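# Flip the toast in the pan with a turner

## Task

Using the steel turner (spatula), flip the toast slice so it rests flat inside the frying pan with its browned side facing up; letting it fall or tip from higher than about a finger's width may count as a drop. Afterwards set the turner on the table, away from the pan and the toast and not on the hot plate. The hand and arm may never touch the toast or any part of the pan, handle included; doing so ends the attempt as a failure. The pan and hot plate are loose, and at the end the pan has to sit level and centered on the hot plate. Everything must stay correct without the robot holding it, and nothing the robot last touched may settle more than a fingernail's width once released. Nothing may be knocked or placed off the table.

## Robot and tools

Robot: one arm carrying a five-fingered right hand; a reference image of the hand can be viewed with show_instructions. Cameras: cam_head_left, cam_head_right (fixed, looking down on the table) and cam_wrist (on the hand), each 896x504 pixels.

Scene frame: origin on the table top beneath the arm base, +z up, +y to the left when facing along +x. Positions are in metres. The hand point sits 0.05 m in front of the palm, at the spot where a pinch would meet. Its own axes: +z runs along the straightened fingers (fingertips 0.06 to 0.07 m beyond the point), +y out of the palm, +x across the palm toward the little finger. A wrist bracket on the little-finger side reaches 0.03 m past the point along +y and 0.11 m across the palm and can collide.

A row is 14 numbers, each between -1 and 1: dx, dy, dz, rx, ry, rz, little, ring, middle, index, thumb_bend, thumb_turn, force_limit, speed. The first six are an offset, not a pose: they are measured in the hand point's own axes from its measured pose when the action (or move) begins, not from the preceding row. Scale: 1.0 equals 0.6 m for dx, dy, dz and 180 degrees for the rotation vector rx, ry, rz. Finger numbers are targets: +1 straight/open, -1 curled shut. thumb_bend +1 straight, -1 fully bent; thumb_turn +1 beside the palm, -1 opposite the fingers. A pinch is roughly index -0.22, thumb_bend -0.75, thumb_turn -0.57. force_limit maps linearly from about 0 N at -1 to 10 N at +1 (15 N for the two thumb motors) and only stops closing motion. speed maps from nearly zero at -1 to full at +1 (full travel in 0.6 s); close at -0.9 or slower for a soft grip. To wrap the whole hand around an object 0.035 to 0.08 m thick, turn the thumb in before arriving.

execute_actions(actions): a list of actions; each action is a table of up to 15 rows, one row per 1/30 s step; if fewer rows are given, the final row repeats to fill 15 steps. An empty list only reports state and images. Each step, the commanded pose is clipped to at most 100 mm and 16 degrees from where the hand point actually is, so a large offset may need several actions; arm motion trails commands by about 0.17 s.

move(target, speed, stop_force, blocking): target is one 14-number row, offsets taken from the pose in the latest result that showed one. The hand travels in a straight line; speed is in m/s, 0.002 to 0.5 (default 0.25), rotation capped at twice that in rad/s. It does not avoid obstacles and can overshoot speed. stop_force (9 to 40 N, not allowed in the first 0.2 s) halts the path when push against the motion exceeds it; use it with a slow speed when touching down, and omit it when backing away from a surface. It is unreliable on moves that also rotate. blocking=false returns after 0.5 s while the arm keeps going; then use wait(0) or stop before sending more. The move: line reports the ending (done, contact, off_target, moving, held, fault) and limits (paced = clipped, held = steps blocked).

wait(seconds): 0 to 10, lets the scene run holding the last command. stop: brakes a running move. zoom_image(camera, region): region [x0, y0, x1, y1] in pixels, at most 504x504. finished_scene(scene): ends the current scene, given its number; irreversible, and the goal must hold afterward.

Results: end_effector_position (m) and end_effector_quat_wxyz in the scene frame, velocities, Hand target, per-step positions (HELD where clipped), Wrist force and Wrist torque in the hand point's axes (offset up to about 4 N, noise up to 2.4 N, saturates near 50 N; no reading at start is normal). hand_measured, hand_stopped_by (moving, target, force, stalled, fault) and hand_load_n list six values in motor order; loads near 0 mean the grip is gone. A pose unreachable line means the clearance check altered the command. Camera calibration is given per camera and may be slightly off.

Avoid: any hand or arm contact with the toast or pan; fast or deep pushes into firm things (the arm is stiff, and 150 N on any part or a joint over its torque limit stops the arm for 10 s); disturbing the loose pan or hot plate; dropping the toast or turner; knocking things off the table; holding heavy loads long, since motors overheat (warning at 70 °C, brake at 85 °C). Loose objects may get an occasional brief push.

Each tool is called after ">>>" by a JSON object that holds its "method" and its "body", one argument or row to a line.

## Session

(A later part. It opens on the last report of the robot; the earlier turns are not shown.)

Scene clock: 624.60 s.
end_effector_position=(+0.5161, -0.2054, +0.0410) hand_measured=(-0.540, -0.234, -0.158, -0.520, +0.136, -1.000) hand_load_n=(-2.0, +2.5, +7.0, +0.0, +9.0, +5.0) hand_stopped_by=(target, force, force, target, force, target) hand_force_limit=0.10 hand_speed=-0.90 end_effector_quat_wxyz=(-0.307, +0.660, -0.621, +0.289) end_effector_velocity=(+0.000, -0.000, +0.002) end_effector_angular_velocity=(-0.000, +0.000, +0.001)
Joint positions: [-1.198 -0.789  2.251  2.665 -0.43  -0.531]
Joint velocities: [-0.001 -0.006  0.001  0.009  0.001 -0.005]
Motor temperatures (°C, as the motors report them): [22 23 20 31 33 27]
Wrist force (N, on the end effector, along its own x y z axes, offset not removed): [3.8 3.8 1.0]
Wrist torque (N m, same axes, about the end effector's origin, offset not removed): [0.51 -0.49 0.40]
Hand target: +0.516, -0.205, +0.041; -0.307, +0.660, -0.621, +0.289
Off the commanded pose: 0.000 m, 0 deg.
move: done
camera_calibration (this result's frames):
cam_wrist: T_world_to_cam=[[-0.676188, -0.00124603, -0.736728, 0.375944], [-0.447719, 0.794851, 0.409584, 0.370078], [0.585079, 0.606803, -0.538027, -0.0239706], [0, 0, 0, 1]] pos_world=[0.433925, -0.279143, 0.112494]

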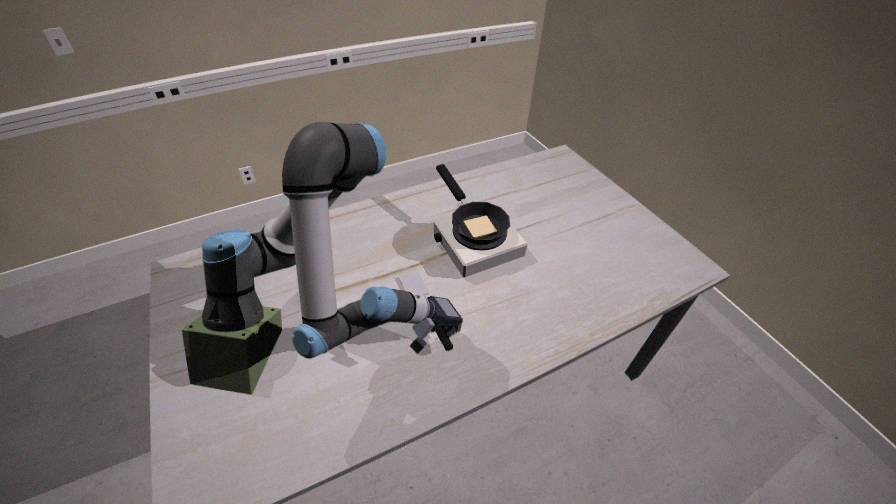

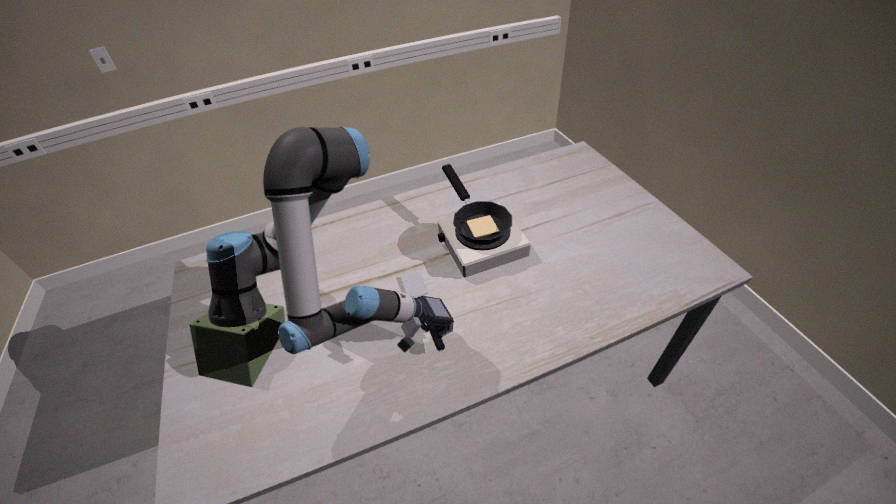

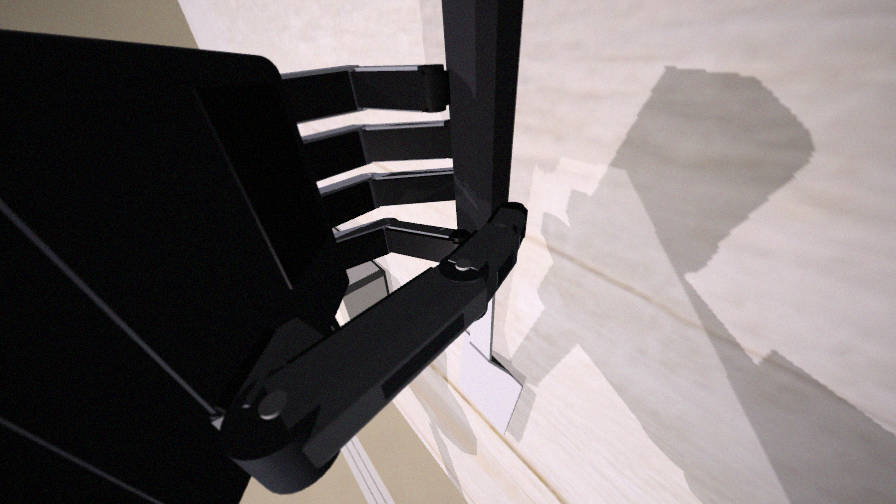

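>>> {"method": "move", "body": {
  "target": [0,-0.01277,-0.01072,0,0,0,-0.62,-0.40,-0.30,-0.52,0.0,-1,0.1,-0.9],
  "speed": 0.01
}}

Scene clock: 632.20 s.
end_effector_position=(+0.5161, -0.2054, +0.0509) hand_measured=(-0.620, -0.234, -0.158, -0.520, +0.136, -1.000) hand_load_n=(-1.0, +1.5, +6.5, +0.0, +9.0, +4.5) hand_stopped_by=(target, force, force, target, force, target) hand_force_limit=0.10 hand_speed=-0.90 end_effector_quat_wxyz=(-0.307, +0.660, -0.621, +0.289) end_effector_velocity=(-0.000, +0.000, +0.001) end_effector_angular_velocity=(-0.001, +0.001, +0.001)
Joint positions: [-1.208 -0.82   2.259  2.706 -0.425 -0.551]
Joint velocities: [-0.001 -0.005  0.001  0.008  0.    -0.005]
Motor temperatures (°C, as the motors report them): [22 23 20 31 33 27]
Wrist force (N, on the end effector, along its own x y z axes, offset not removed): [2.3 2.0 2.8]
Wrist torque (N m, same axes, about the end effector's origin, offset not removed): [0.03 -0.25 0.29]
Hand target: +0.516, -0.205, +0.051; -0.307, +0.660, -0.621, +0.289
Off the commanded pose: 0.000 m, 0 deg.
move: done
camera_calibration (this result's frames):
cam_wrist: T_world_to_cam=[[-0.676164, -0.00124267, -0.73675, 0.38321], [-0.447712, 0.794871, 0.409554, 0.366045], [0.585112, 0.606777, -0.53802, -0.0186972], [0, 0, 0, 1]] pos_world=[0.433935, -0.279138, 0.122355]

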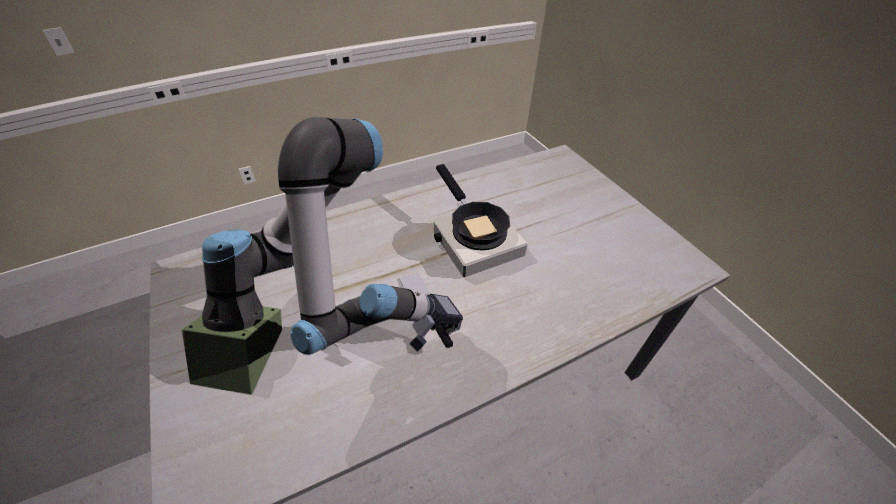

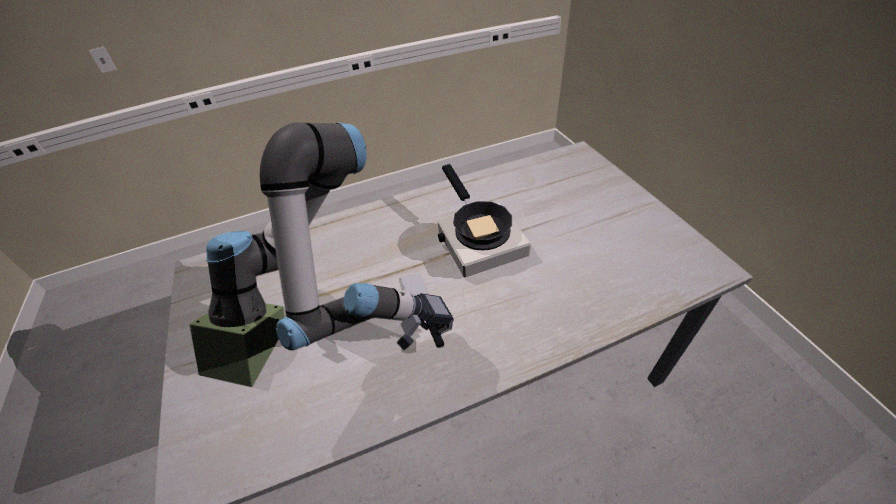

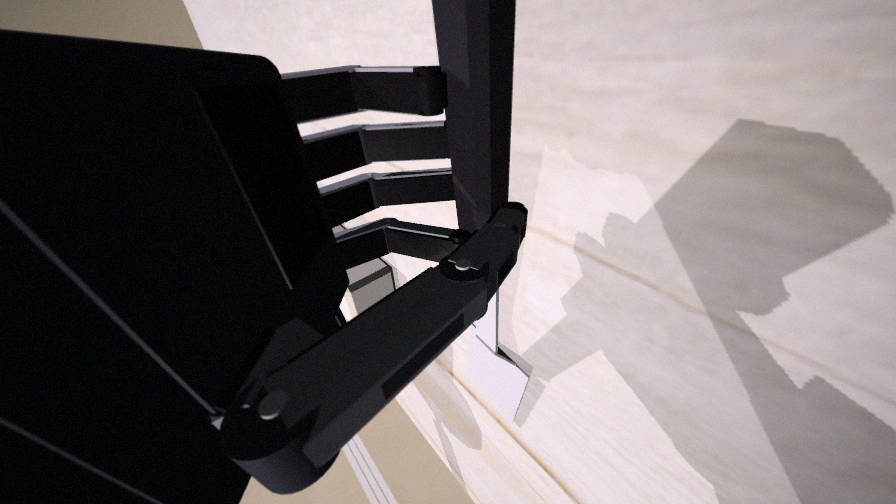

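>>> {"method": "execute_actions", "body": {
  "actions": [
    [[0,0,0,0,0,0,-0.62,-0.45,-0.30,-0.52,0.0,-1,0.1,-0.9]],
    [[0,0,0,0,0,0,-0.62,-0.45,-0.30,-0.52,0.0,-1,0.1,-0.9]]
  ]
}}

Scene clock: 635.33 s.
end_effector_position=(+0.5160, -0.2054, +0.0509) hand_measured=(-0.620, -0.250, -0.158, -0.520, +0.138, -1.000) hand_load_n=(-2.0, +6.0, +5.0, +0.0, +10.5, +4.5) hand_stopped_by=(target, force, force, target, force, target) hand_force_limit=0.10 hand_speed=-0.90 end_effector_quat_wxyz=(-0.307, +0.660, -0.622, +0.289) end_effector_velocity=(+0.000, -0.000, +0.000) end_effector_angular_velocity=(-0.000, -0.000, -0.001)
Joint positions: [-1.208 -0.82   2.259  2.706 -0.425 -0.551]
Joint velocities: [-0.    -0.001 -0.001 -0.    -0.001  0.002]
Motor temperatures (°C, as the motors report them): [22 23 20 31 33 27]
Wrist force (N, on the end effector, along its own x y z axes, offset not removed): [3.6 2.9 0.6]
Wrist torque (N m, same axes, about the end effector's origin, offset not removed): [0.46 -0.42 0.38]
Hand target: +0.516, -0.205, +0.051; -0.307, +0.660, -0.622, +0.289
Off the commanded pose: 0.000 m, 0 deg.
Step readings (end_effector_position; steps 1 to 15: 1st action; 16 to 30: 2nd action):
0: (+0.5161, -0.2054, +0.0510)
1: (+0.5161, -0.2054, +0.0510)
2: (+0.5161, -0.2054, +0.0510)
4: (+0.5161, -0.2054, +0.0510)
8: (+0.5161, -0.2055, +0.0510)
15: (+0.5160, -0.2054, +0.0509)
16: (+0.5160, -0.2054, +0.0509)
17: (+0.5160, -0.2054, +0.0509)
19: (+0.5160, -0.2054, +0.0509)
23: (+0.5160, -0.2054, +0.0509)
30: end_effector_position above
camera_calibration (this result's frames):
cam_wrist: T_world_to_cam=[[-0.676118, -0.00117228, -0.736792, 0.383205], [-0.447695, 0.794875, 0.409564, 0.366024], [0.585178, 0.606772, -0.537954, -0.0186965], [0, 0, 0, 1]] pos_world=[0.4339, -0.279149, 0.122375]

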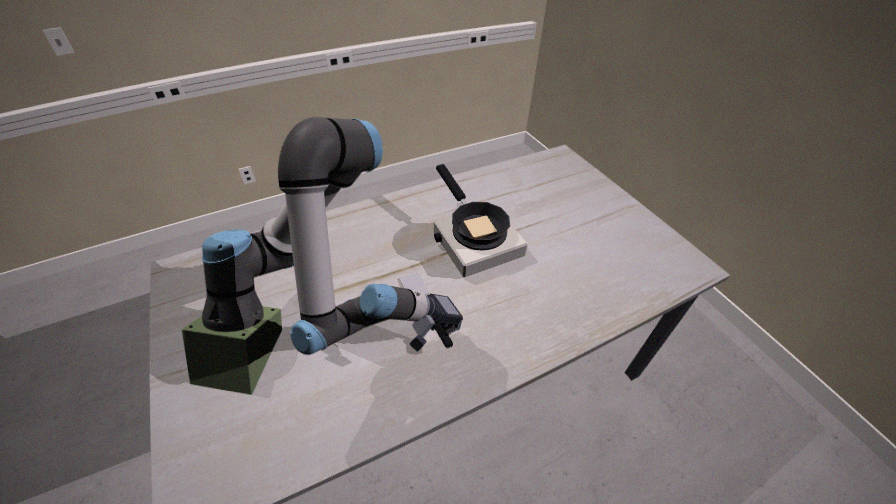

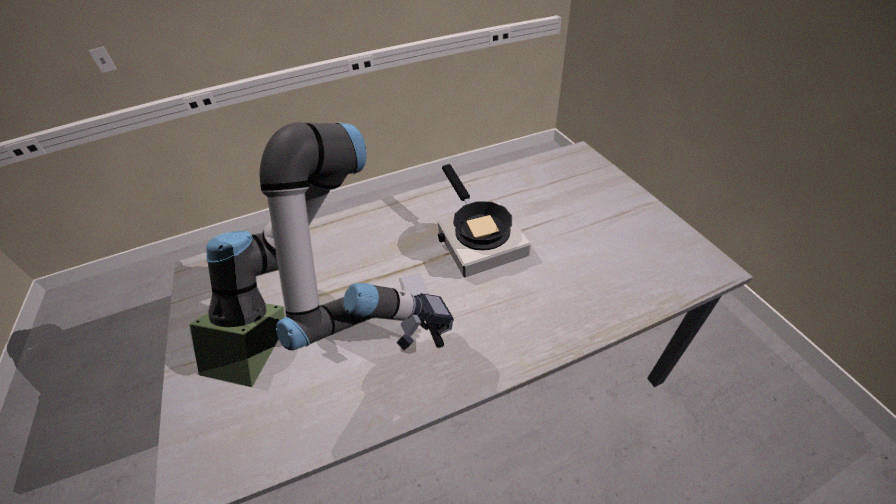

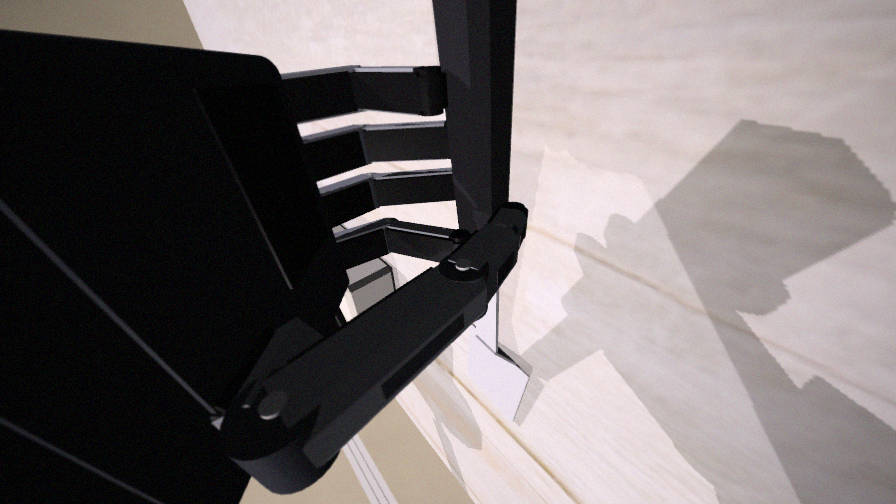

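>>> {"method": "execute_actions", "body": {
  "actions": [
    [[0,0,0,0,0,0,-0.62,-0.45,-0.30,-0.49,0.0,-1,0.1,-0.9]]
  ]
}}

Scene clock: 637.33 s.
end_effector_position=(+0.5160, -0.2054, +0.0509) hand_measured=(-0.620, -0.250, -0.158, -0.490, +0.138, -1.000) hand_load_n=(-2.0, +6.0, +5.5, -1.0, +10.5, +4.5) hand_stopped_by=(target, force, force, target, force, target) hand_force_limit=0.10 hand_speed=-0.90 end_effector_quat_wxyz=(-0.307, +0.660, -0.622, +0.289) end_effector_velocity=(-0.000, +0.000, -0.000) end_effector_angular_velocity=(+0.001, -0.000, -0.000)
Joint positions: [-1.208 -0.82   2.259  2.706 -0.425 -0.551]
Joint velocities: [ 0.     0.001  0.    -0.001  0.     0.001]
Motor temperatures (°C, as the motors report them): [22 23 20 31 33 27]
Wrist force (N, on the end effector, along its own x y z axes, offset not removed): [1.1 1.4 0.7]
Wrist torque (N m, same axes, about the end effector's origin, offset not removed): [0.23 -0.03 0.37]
Hand target: +0.516, -0.205, +0.051; -0.307, +0.660, -0.622, +0.289
Off the commanded pose: 0.000 m, 0 deg.
Step readings (end_effector_position):
0: (+0.5160, -0.2054, +0.0509)
1: (+0.5160, -0.2054, +0.0509)
2: (+0.5160, -0.2054, +0.0509)
4: (+0.5160, -0.2054, +0.0509)
8: (+0.5160, -0.2054, +0.0509)
15: end_effector_position above
camera_calibration (this result's frames):
cam_wrist: T_world_to_cam=[[-0.676118, -0.00117233, -0.736792, 0.383205], [-0.447695, 0.794875, 0.409563, 0.366024], [0.585178, 0.606772, -0.537954, -0.0186964], [0, 0, 0, 1]] pos_world=[0.4339, -0.279149, 0.122375]

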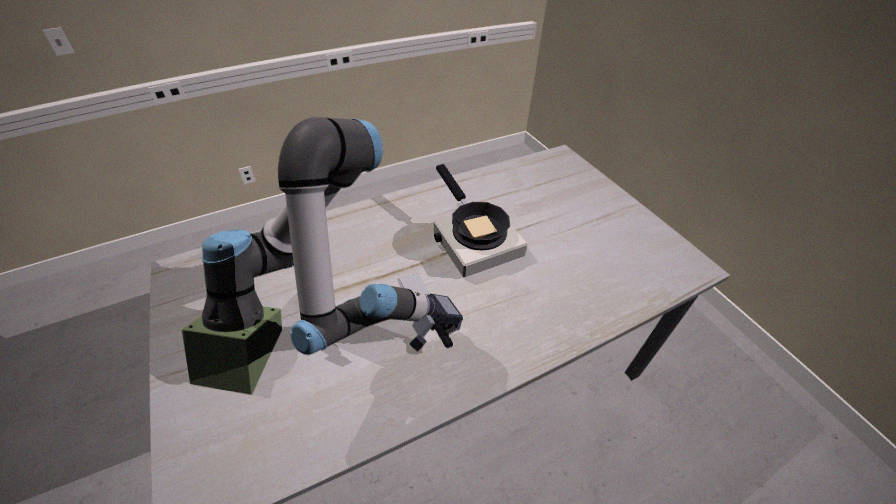

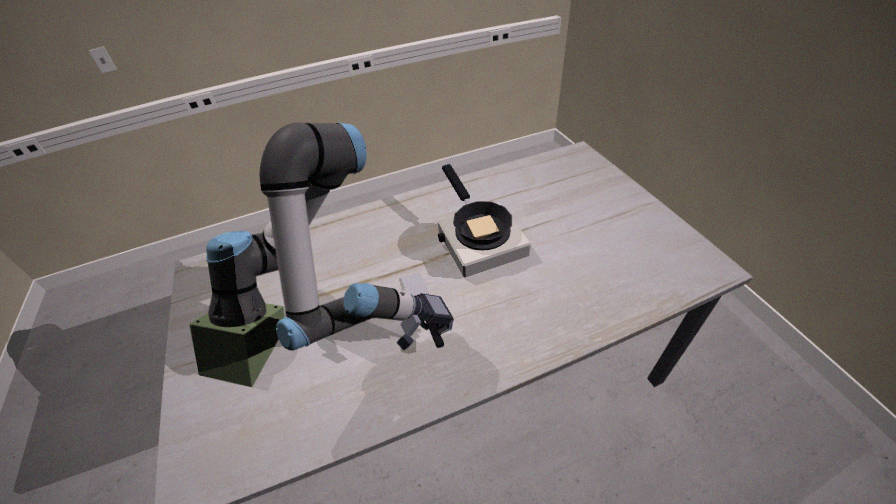

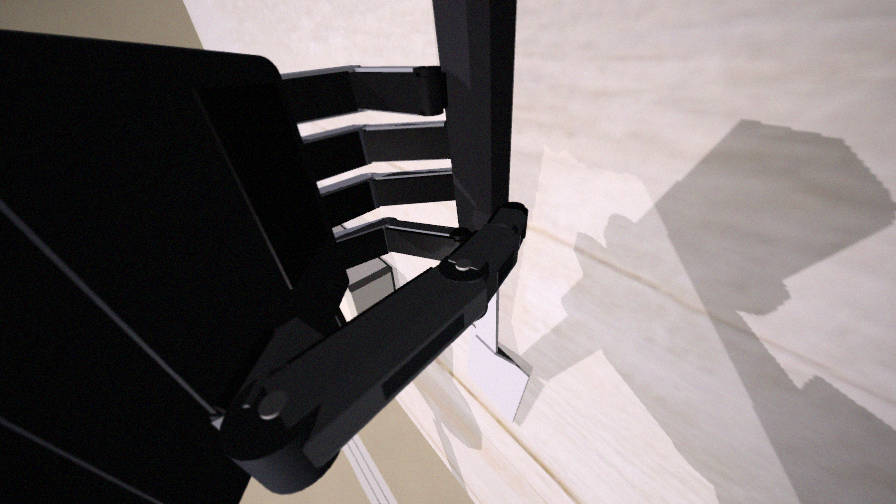

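>>> {"method": "move", "body": {
  "target": [0,-0.01277,-0.01072,0,0,0,-0.62,-0.45,-0.30,-0.48,0.0,-1,0.1,-0.9],
  "speed": 0.01
}}

Scene clock: 640.03 s.
end_effector_position=(+0.5161, -0.2054, +0.0608) hand_measured=(-0.620, -0.250, -0.158, -0.480, +0.138, -1.000) hand_load_n=(-3.5, +6.0, +6.5, -1.5, +9.5, +4.5) hand_stopped_by=(target, force, force, target, force, target) hand_force_limit=0.10 hand_speed=-0.90 end_effector_quat_wxyz=(-0.307, +0.660, -0.622, +0.289) end_effector_velocity=(+0.000, -0.000, +0.002) end_effector_angular_velocity=(-0.001, -0.000, +0.001)
Joint positions: [-1.217 -0.851  2.265  2.749 -0.42  -0.571]
Joint velocities: [-0.001 -0.005  0.     0.007  0.001 -0.003]
Motor temperatures (°C, as the motors report them): [22 23 20 31 33 27]
Wrist force (N, on the end effector, along its own x y z axes, offset not removed): [2.1 2.7 -1.2]
Wrist torque (N m, same axes, about the end effector's origin, offset not removed): [0.33 -0.12 0.23]
Hand target: +0.516, -0.205, +0.061; -0.307, +0.660, -0.622, +0.289
Off the commanded pose: 0.000 m, 0 deg.
move: done
camera_calibration (this result's frames):
cam_wrist: T_world_to_cam=[[-0.676093, -0.00116611, -0.736816, 0.390473], [-0.447687, 0.794895, 0.409534, 0.361989], [0.585213, 0.606746, -0.537945, -0.0134236], [0, 0, 0, 1]] pos_world=[0.43391, -0.279143, 0.132239]

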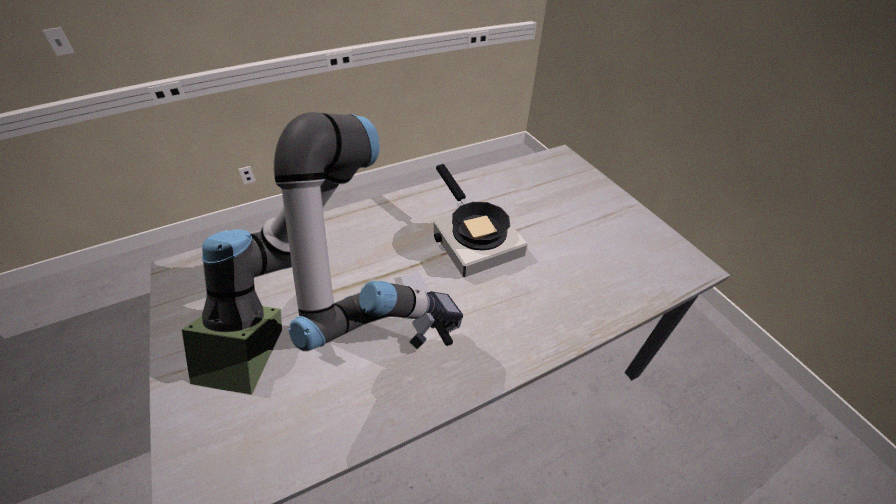

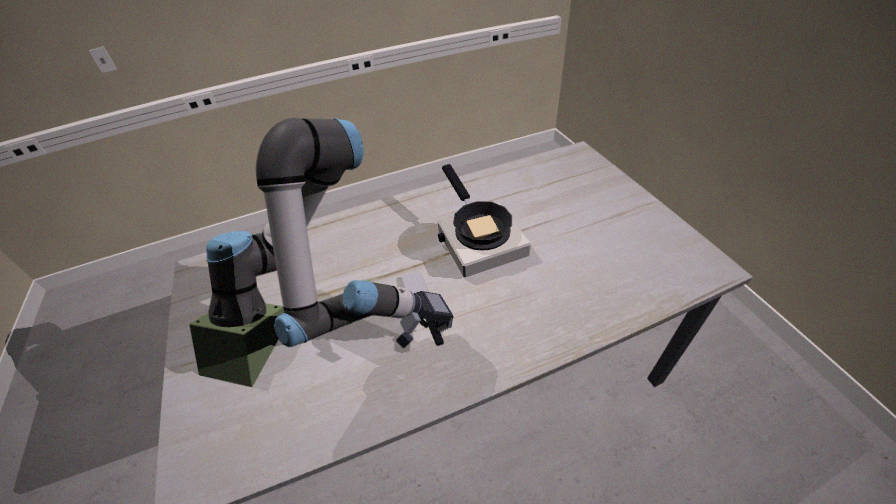

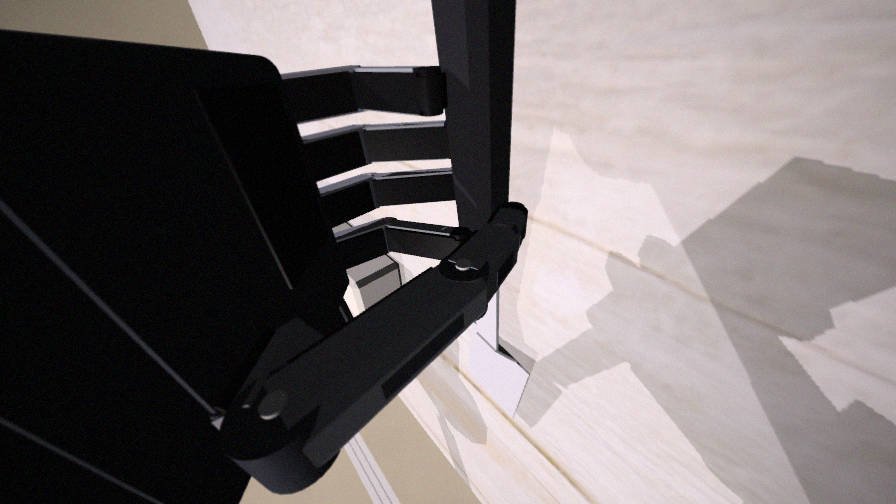

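>>> {"method": "zoom_image", "body": {
  "camera": "cam_wrist",
  "region": [440, 300, 560, 430]
}}

Region (440, 300, 560, 430) of cam_wrist's 896x504 image, scaled by 3.877, with more detail than that image has; it fills the left 465 columns of this view, and the rest is white.

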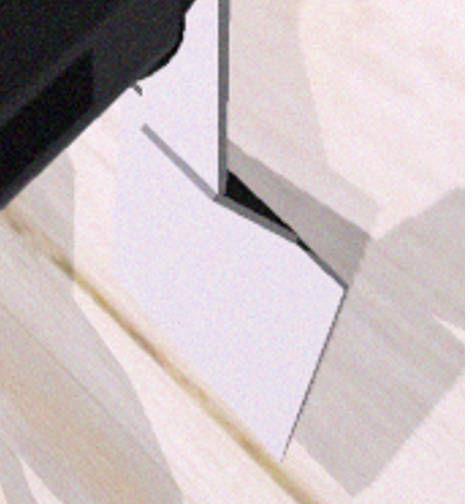

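>>> {"method": "move", "body": {
  "target": [-0.0187,-0.4257,-0.2163,-0.0188,0.1678,-0.1997,-0.62,-0.45,-0.30,-0.48,0.0,-1,0.1,-0.9],
  "speed": 0.15
}}

Scene clock: 681.77 s.
end_effector_position=(+0.5805, -0.1901, +0.3398) hand_measured=(-0.620, -0.250, -0.158, -0.480, +0.138, -1.000) hand_load_n=(-2.5, +6.5, +6.0, -2.0, +9.5, +4.5) hand_stopped_by=(target, force, force, target, force, target) hand_force_limit=0.10 hand_speed=-0.90 end_effector_quat_wxyz=(-0.015, +0.730, -0.456, +0.510) end_effector_velocity=(-0.000, -0.001, +0.001) end_effector_angular_velocity=(-0.004, +0.001, -0.002)
Joint positions: [-1.156 -1.569  2.179  3.051 -0.92  -0.778]
Joint velocities: [ 0.    -0.002 -0.002  0.003 -0.004 -0.002]
Motor temperatures (°C, as the motors report them): [22 23 20 31 33 27]
Wrist force (N, on the end effector, along its own x y z axes, offset not removed): [-1.2 3.8 -1.2]
Wrist torque (N m, same axes, about the end effector's origin, offset not removed): [0.59 0.26 0.32]
Hand target: +0.581, -0.190, +0.340; -0.015, +0.730, -0.456, +0.510
Off the commanded pose: 0.000 m, 0 deg.
move: done
camera_calibration (this result's frames):
cam_wrist: T_world_to_cam=[[-0.682111, -0.538037, -0.495218, 0.458986], [-0.447977, 0.842725, -0.298549, 0.514204], [0.577963, 0.0182023, -0.81586, 0.0764591], [0, 0, 0, 1]] pos_world=[0.49924, -0.187773, 0.443193]

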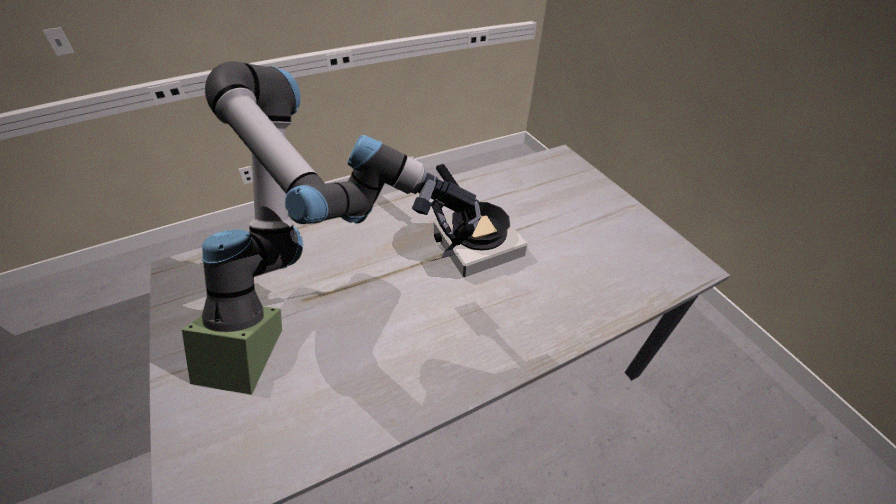

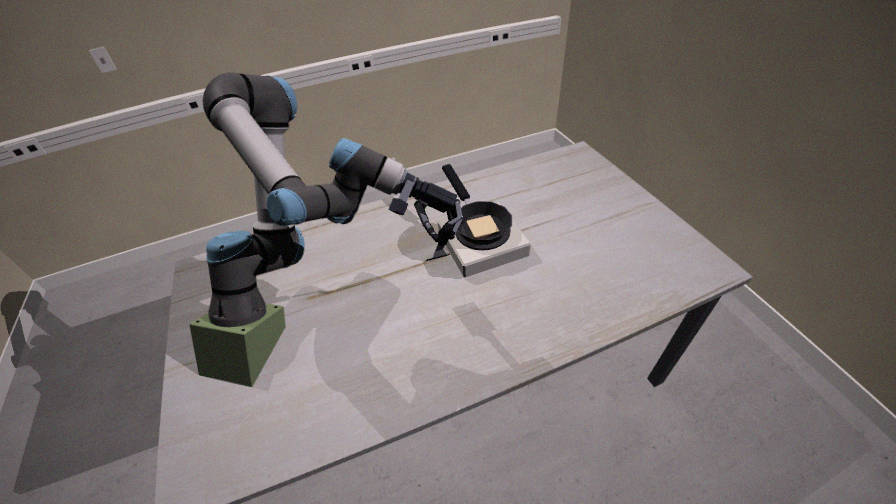

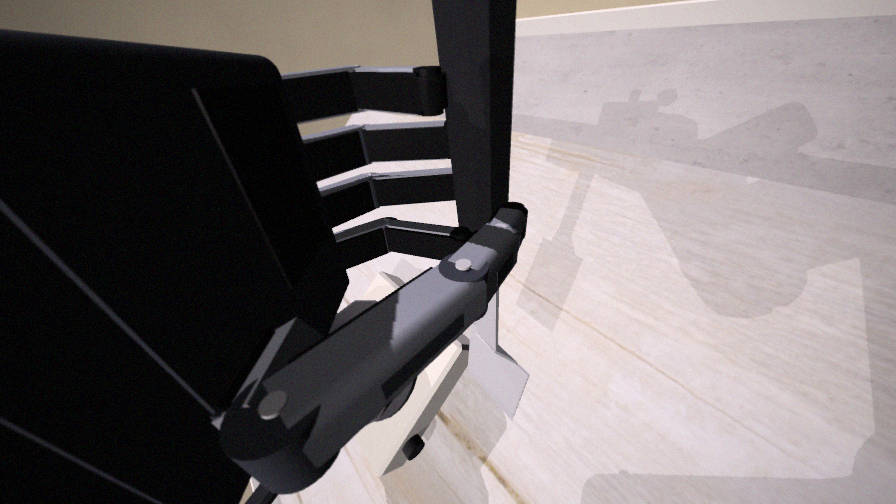

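>>> {"method": "zoom_image", "body": {
  "camera": "cam_head_right",
  "region": [390, 170, 530, 290]
}}

>>> {"method": "zoom_image", "body": {
  "camera": "cam_wrist",
  "region": [440, 300, 560, 430]
}}

Region (390, 170, 530, 290) of cam_head_right's 896x504 image, scaled by 3.600, with more detail than that image has; it fills the top 432 rows of this view, and the rest is white.

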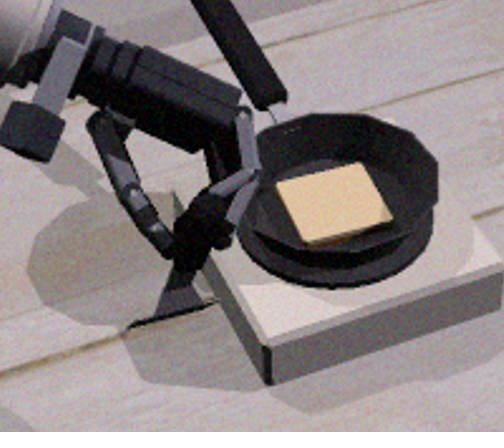

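Region (440, 300, 560, 430) of cam_wrist's 896x504 image, scaled by 3.877, with more detail than that image has; it fills the left 465 columns of this view, and the rest is white.

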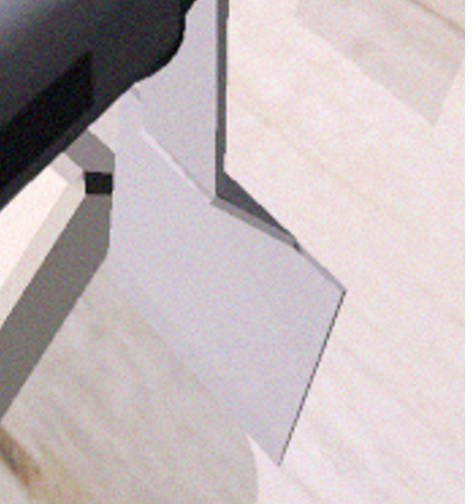

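>>> {"method": "zoom_image", "body": {
  "camera": "cam_head_right",
  "region": [415, 230, 465, 275]
}}

>>> {"method": "zoom_image", "body": {
  "camera": "cam_head_left",
  "region": [425, 215, 495, 275]
}}

Region (415, 230, 465, 275) of cam_head_right's 896x504 image, scaled by 10.080, with more detail than that image has; it fills the top 454 rows of this view, and the rest is white.

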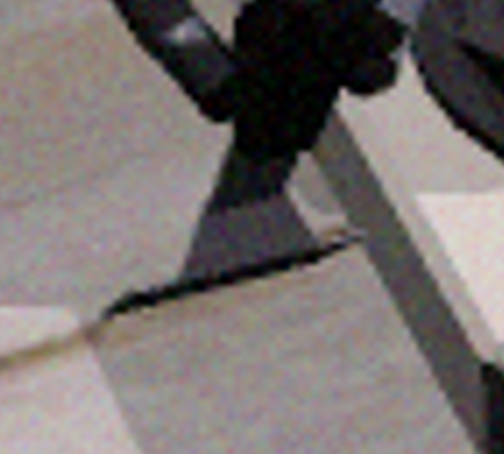

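Region (425, 215, 495, 275) of cam_head_left's 896x504 image, scaled by 7.200, with more detail than that image has; it fills the top 432 rows of this view, and the rest is white.

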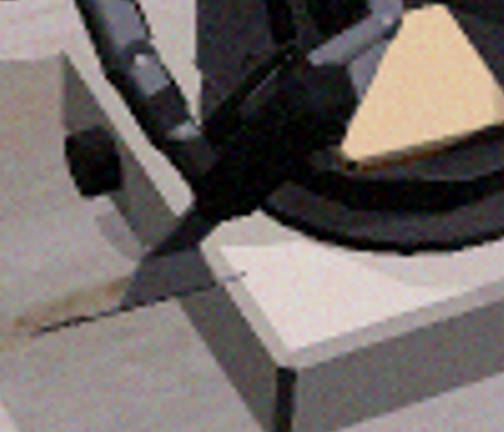

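>>> {"method": "move", "body": {
  "target": [-0.0138,-0.2303,0.2457,0,0,0,-0.62,-0.45,-0.30,-0.48,0.0,-1,0.1,-0.9],
  "speed": 0.15
}}

Scene clock: 746.67 s.
end_effector_position=(+0.7812, -0.1687, +0.3306) hand_measured=(-0.620, -0.250, -0.158, -0.480, +0.138, -1.000) hand_load_n=(-2.5, +6.0, +6.0, -2.0, +9.5, +4.5) hand_stopped_by=(target, force, force, target, force, target) hand_force_limit=0.10 hand_speed=-0.90 end_effector_quat_wxyz=(-0.016, +0.729, -0.456, +0.510) end_effector_velocity=(+0.002, +0.000, -0.000) end_effector_angular_velocity=(-0.000, +0.000, +0.001)
Joint positions: [-0.819 -1.244  1.644  3.175 -1.22  -0.602]
Joint velocities: [ 0.002  0.004 -0.007  0.002 -0.001  0.   ]
Motor temperatures (°C, as the motors report them): [22 23 20 31 33 27]
Wrist force (N, on the end effector, along its own x y z axes, offset not removed): [0.9 3.3 0.7]
Wrist torque (N m, same axes, about the end effector's origin, offset not removed): [0.45 -0.17 0.39]
Hand target: +0.781, -0.169, +0.331; -0.016, +0.729, -0.456, +0.510
Off the commanded pose: 0.000 m, 0 deg.
move: done
camera_calibration (this result's frames):
cam_wrist: T_world_to_cam=[[-0.681952, -0.537972, -0.495507, 0.602757], [-0.447951, 0.842761, -0.298485, 0.583343], [0.578171, 0.0184107, -0.815708, -0.0476402], [0, 0, 0, 1]] pos_world=[0.699905, -0.166475, 0.433929]

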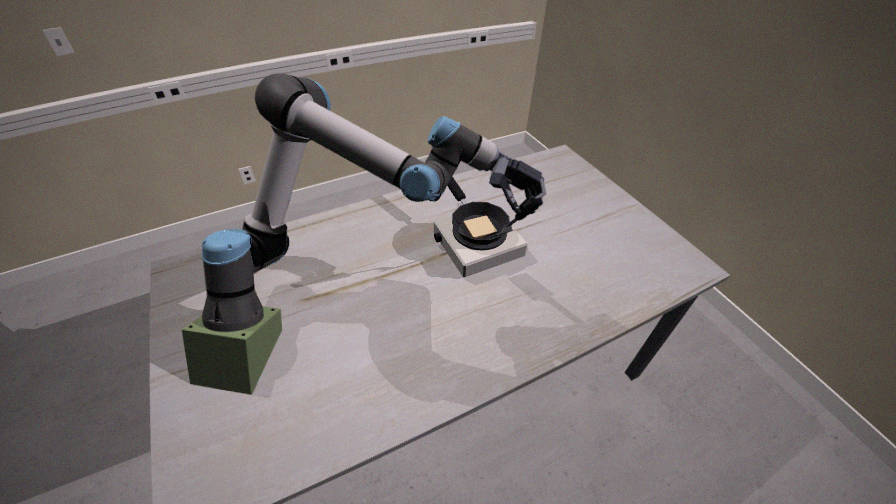

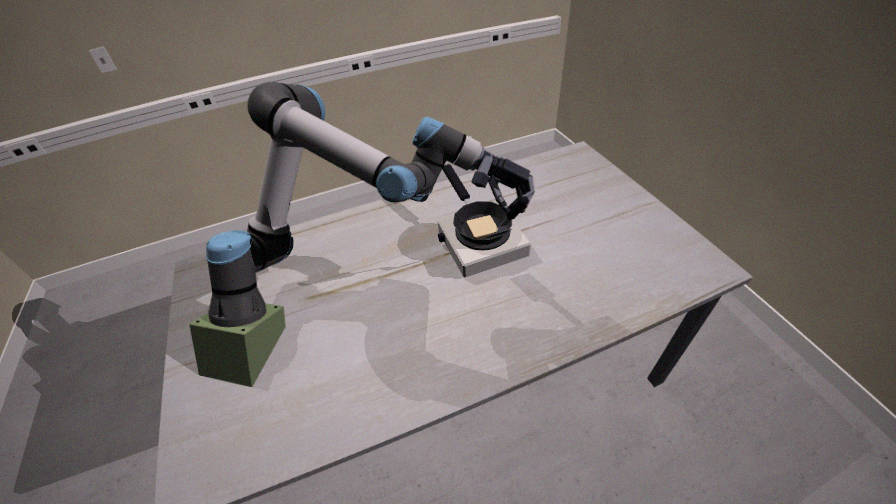

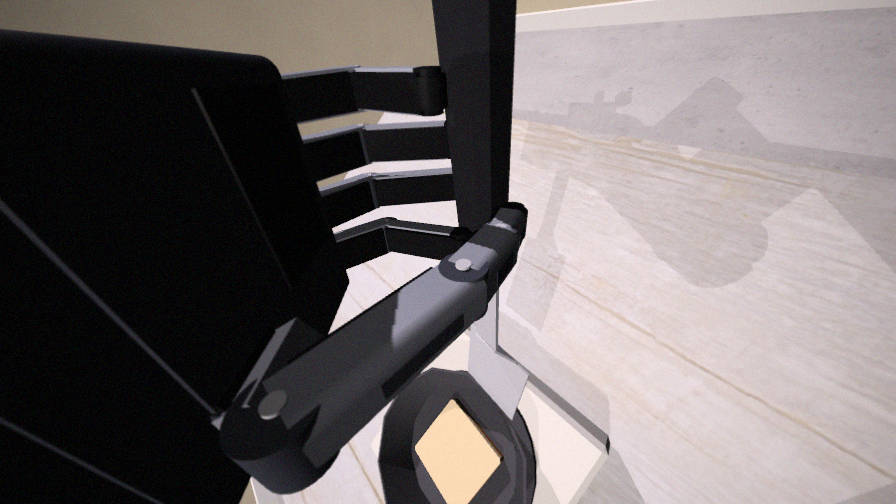

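>>> {"method": "zoom_image", "body": {
  "camera": "cam_head_left",
  "region": [445, 190, 545, 260]
}}

>>> {"method": "zoom_image", "body": {
  "camera": "cam_head_right",
  "region": [445, 190, 545, 260]
}}

>>> {"method": "zoom_image", "body": {
  "camera": "cam_wrist",
  "region": [380, 310, 580, 504]
}}

Region (445, 190, 545, 260) of cam_head_left's 896x504 image, scaled by 5.040, with more detail than that image has; it fills the top 353 rows of this view, and the rest is white.

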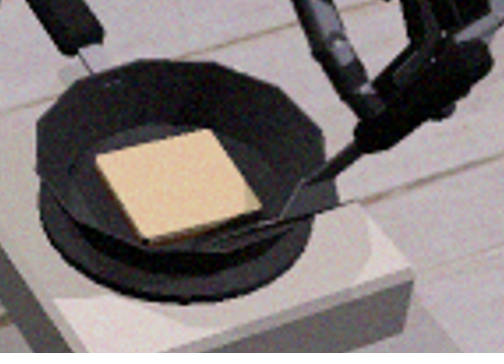

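Region (445, 190, 545, 260) of cam_head_right's 896x504 image, scaled by 5.040, with more detail than that image has; it fills the top 353 rows of this view, and the rest is white.

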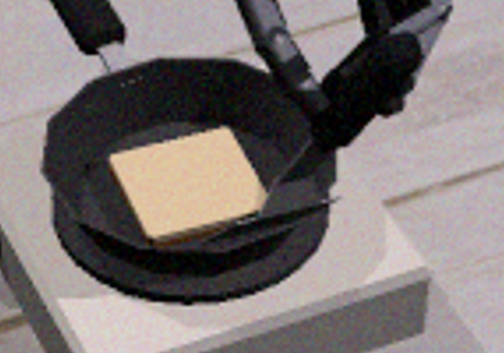

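Region (380, 310, 580, 504) of cam_wrist's 896x504 image, scaled by 2.520, with more detail than that image has; it fills the top 489 rows of this view, and the rest is white.

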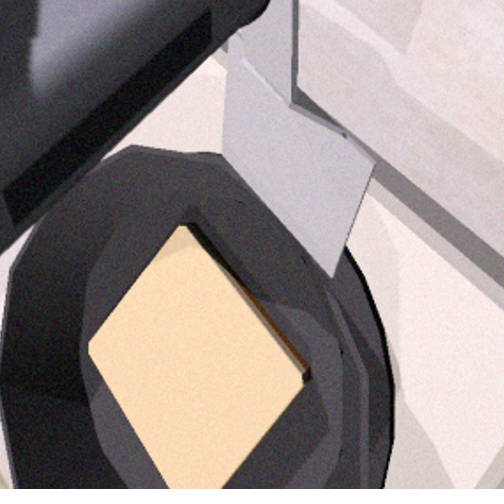

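>>> {"method": "move", "body": {
  "target": [-0.0681,-0.0118,-0.0004,0,0,0,-0.62,-0.45,-0.30,-0.48,0.0,-1,0.1,-0.9],
  "speed": 0.05
}}

Scene clock: 760.70 s.
end_effector_position=(+0.7829, -0.1368, +0.3045) hand_measured=(-0.620, -0.250, -0.158, -0.480, +0.138, -1.000) hand_load_n=(-2.5, +6.5, +6.0, -2.0, +9.5, +4.5) hand_stopped_by=(target, force, force, target, force, target) hand_force_limit=0.10 hand_speed=-0.90 end_effector_quat_wxyz=(-0.016, +0.729, -0.456, +0.510) end_effector_velocity=(-0.000, +0.001, -0.001) end_effector_angular_velocity=(-0.000, +0.001, -0.000)
Joint positions: [-0.752 -1.251  1.684  3.134 -1.281 -0.573]
Joint velocities: [ 0.002 -0.     0.002 -0.001 -0.002  0.001]
Motor temperatures (°C, as the motors report them): [22 23 20 31 33 27]
Wrist force (N, on the end effector, along its own x y z axes, offset not removed): [1.1 2.7 -0.6]
Wrist torque (N m, same axes, about the end effector's origin, offset not removed): [0.45 -0.16 0.52]
Hand target: +0.783, -0.137, +0.304; -0.016, +0.729, -0.456, +0.510
Off the commanded pose: 0.000 m, 0 deg.
move: done
camera_calibration (this result's frames):
cam_wrist: T_world_to_cam=[[-0.681933, -0.53795, -0.495557, 0.608209], [-0.44795, 0.842774, -0.29845, 0.549425], [0.578194, 0.0184613, -0.815691, -0.0705903], [0, 0, 0, 1]] pos_world=[0.701688, -0.134552, 0.407798]

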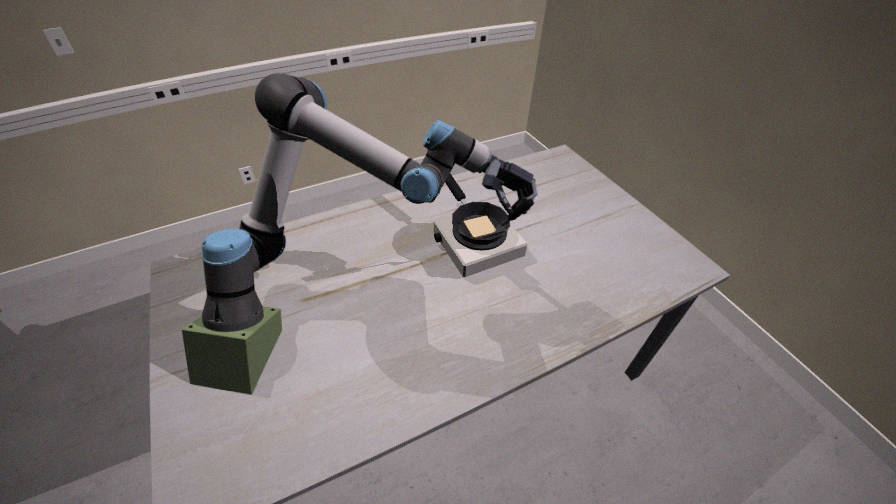

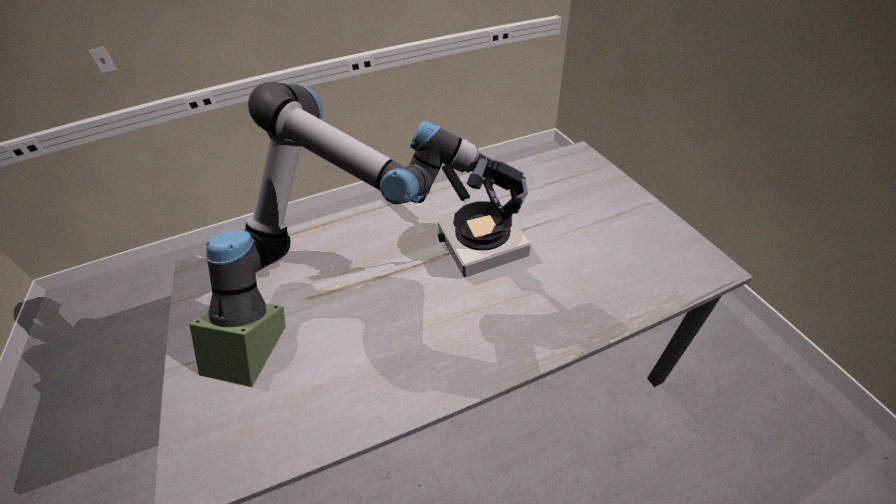

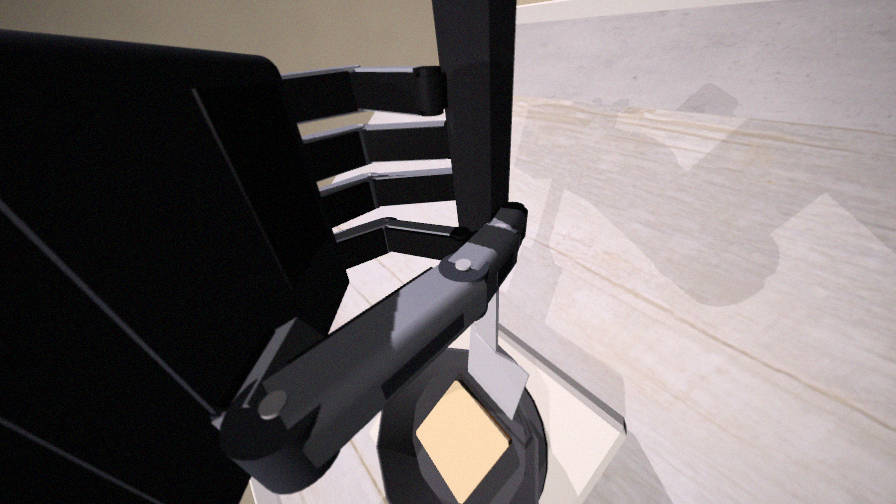

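>>> {"method": "zoom_image", "body": {
  "camera": "cam_head_left",
  "region": [450, 195, 530, 255]
}}

>>> {"method": "zoom_image", "body": {
  "camera": "cam_wrist",
  "region": [400, 320, 570, 504]
}}

Region (450, 195, 530, 255) of cam_head_left's 896x504 image, scaled by 6.300, with more detail than that image has; it fills the top 378 rows of this view, and the rest is white.

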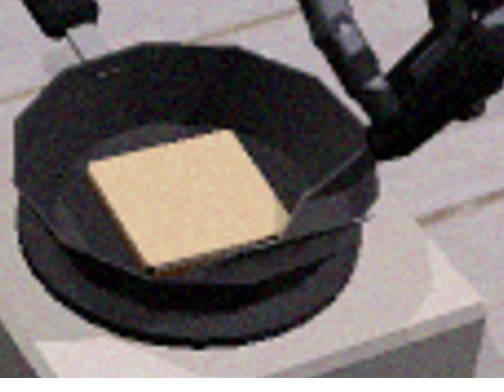

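Region (400, 320, 570, 504) of cam_wrist's 896x504 image, scaled by 2.739, with more detail than that image has; it fills the left 466 columns of this view, and the rest is white.

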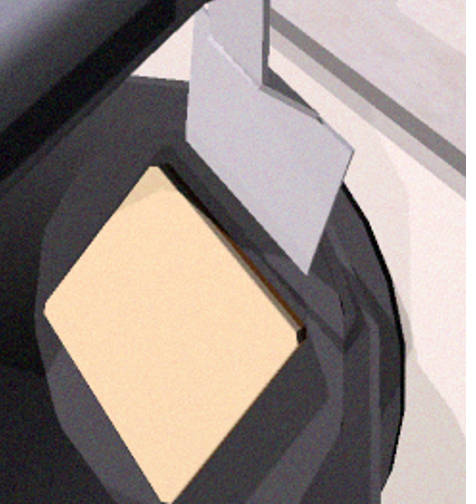

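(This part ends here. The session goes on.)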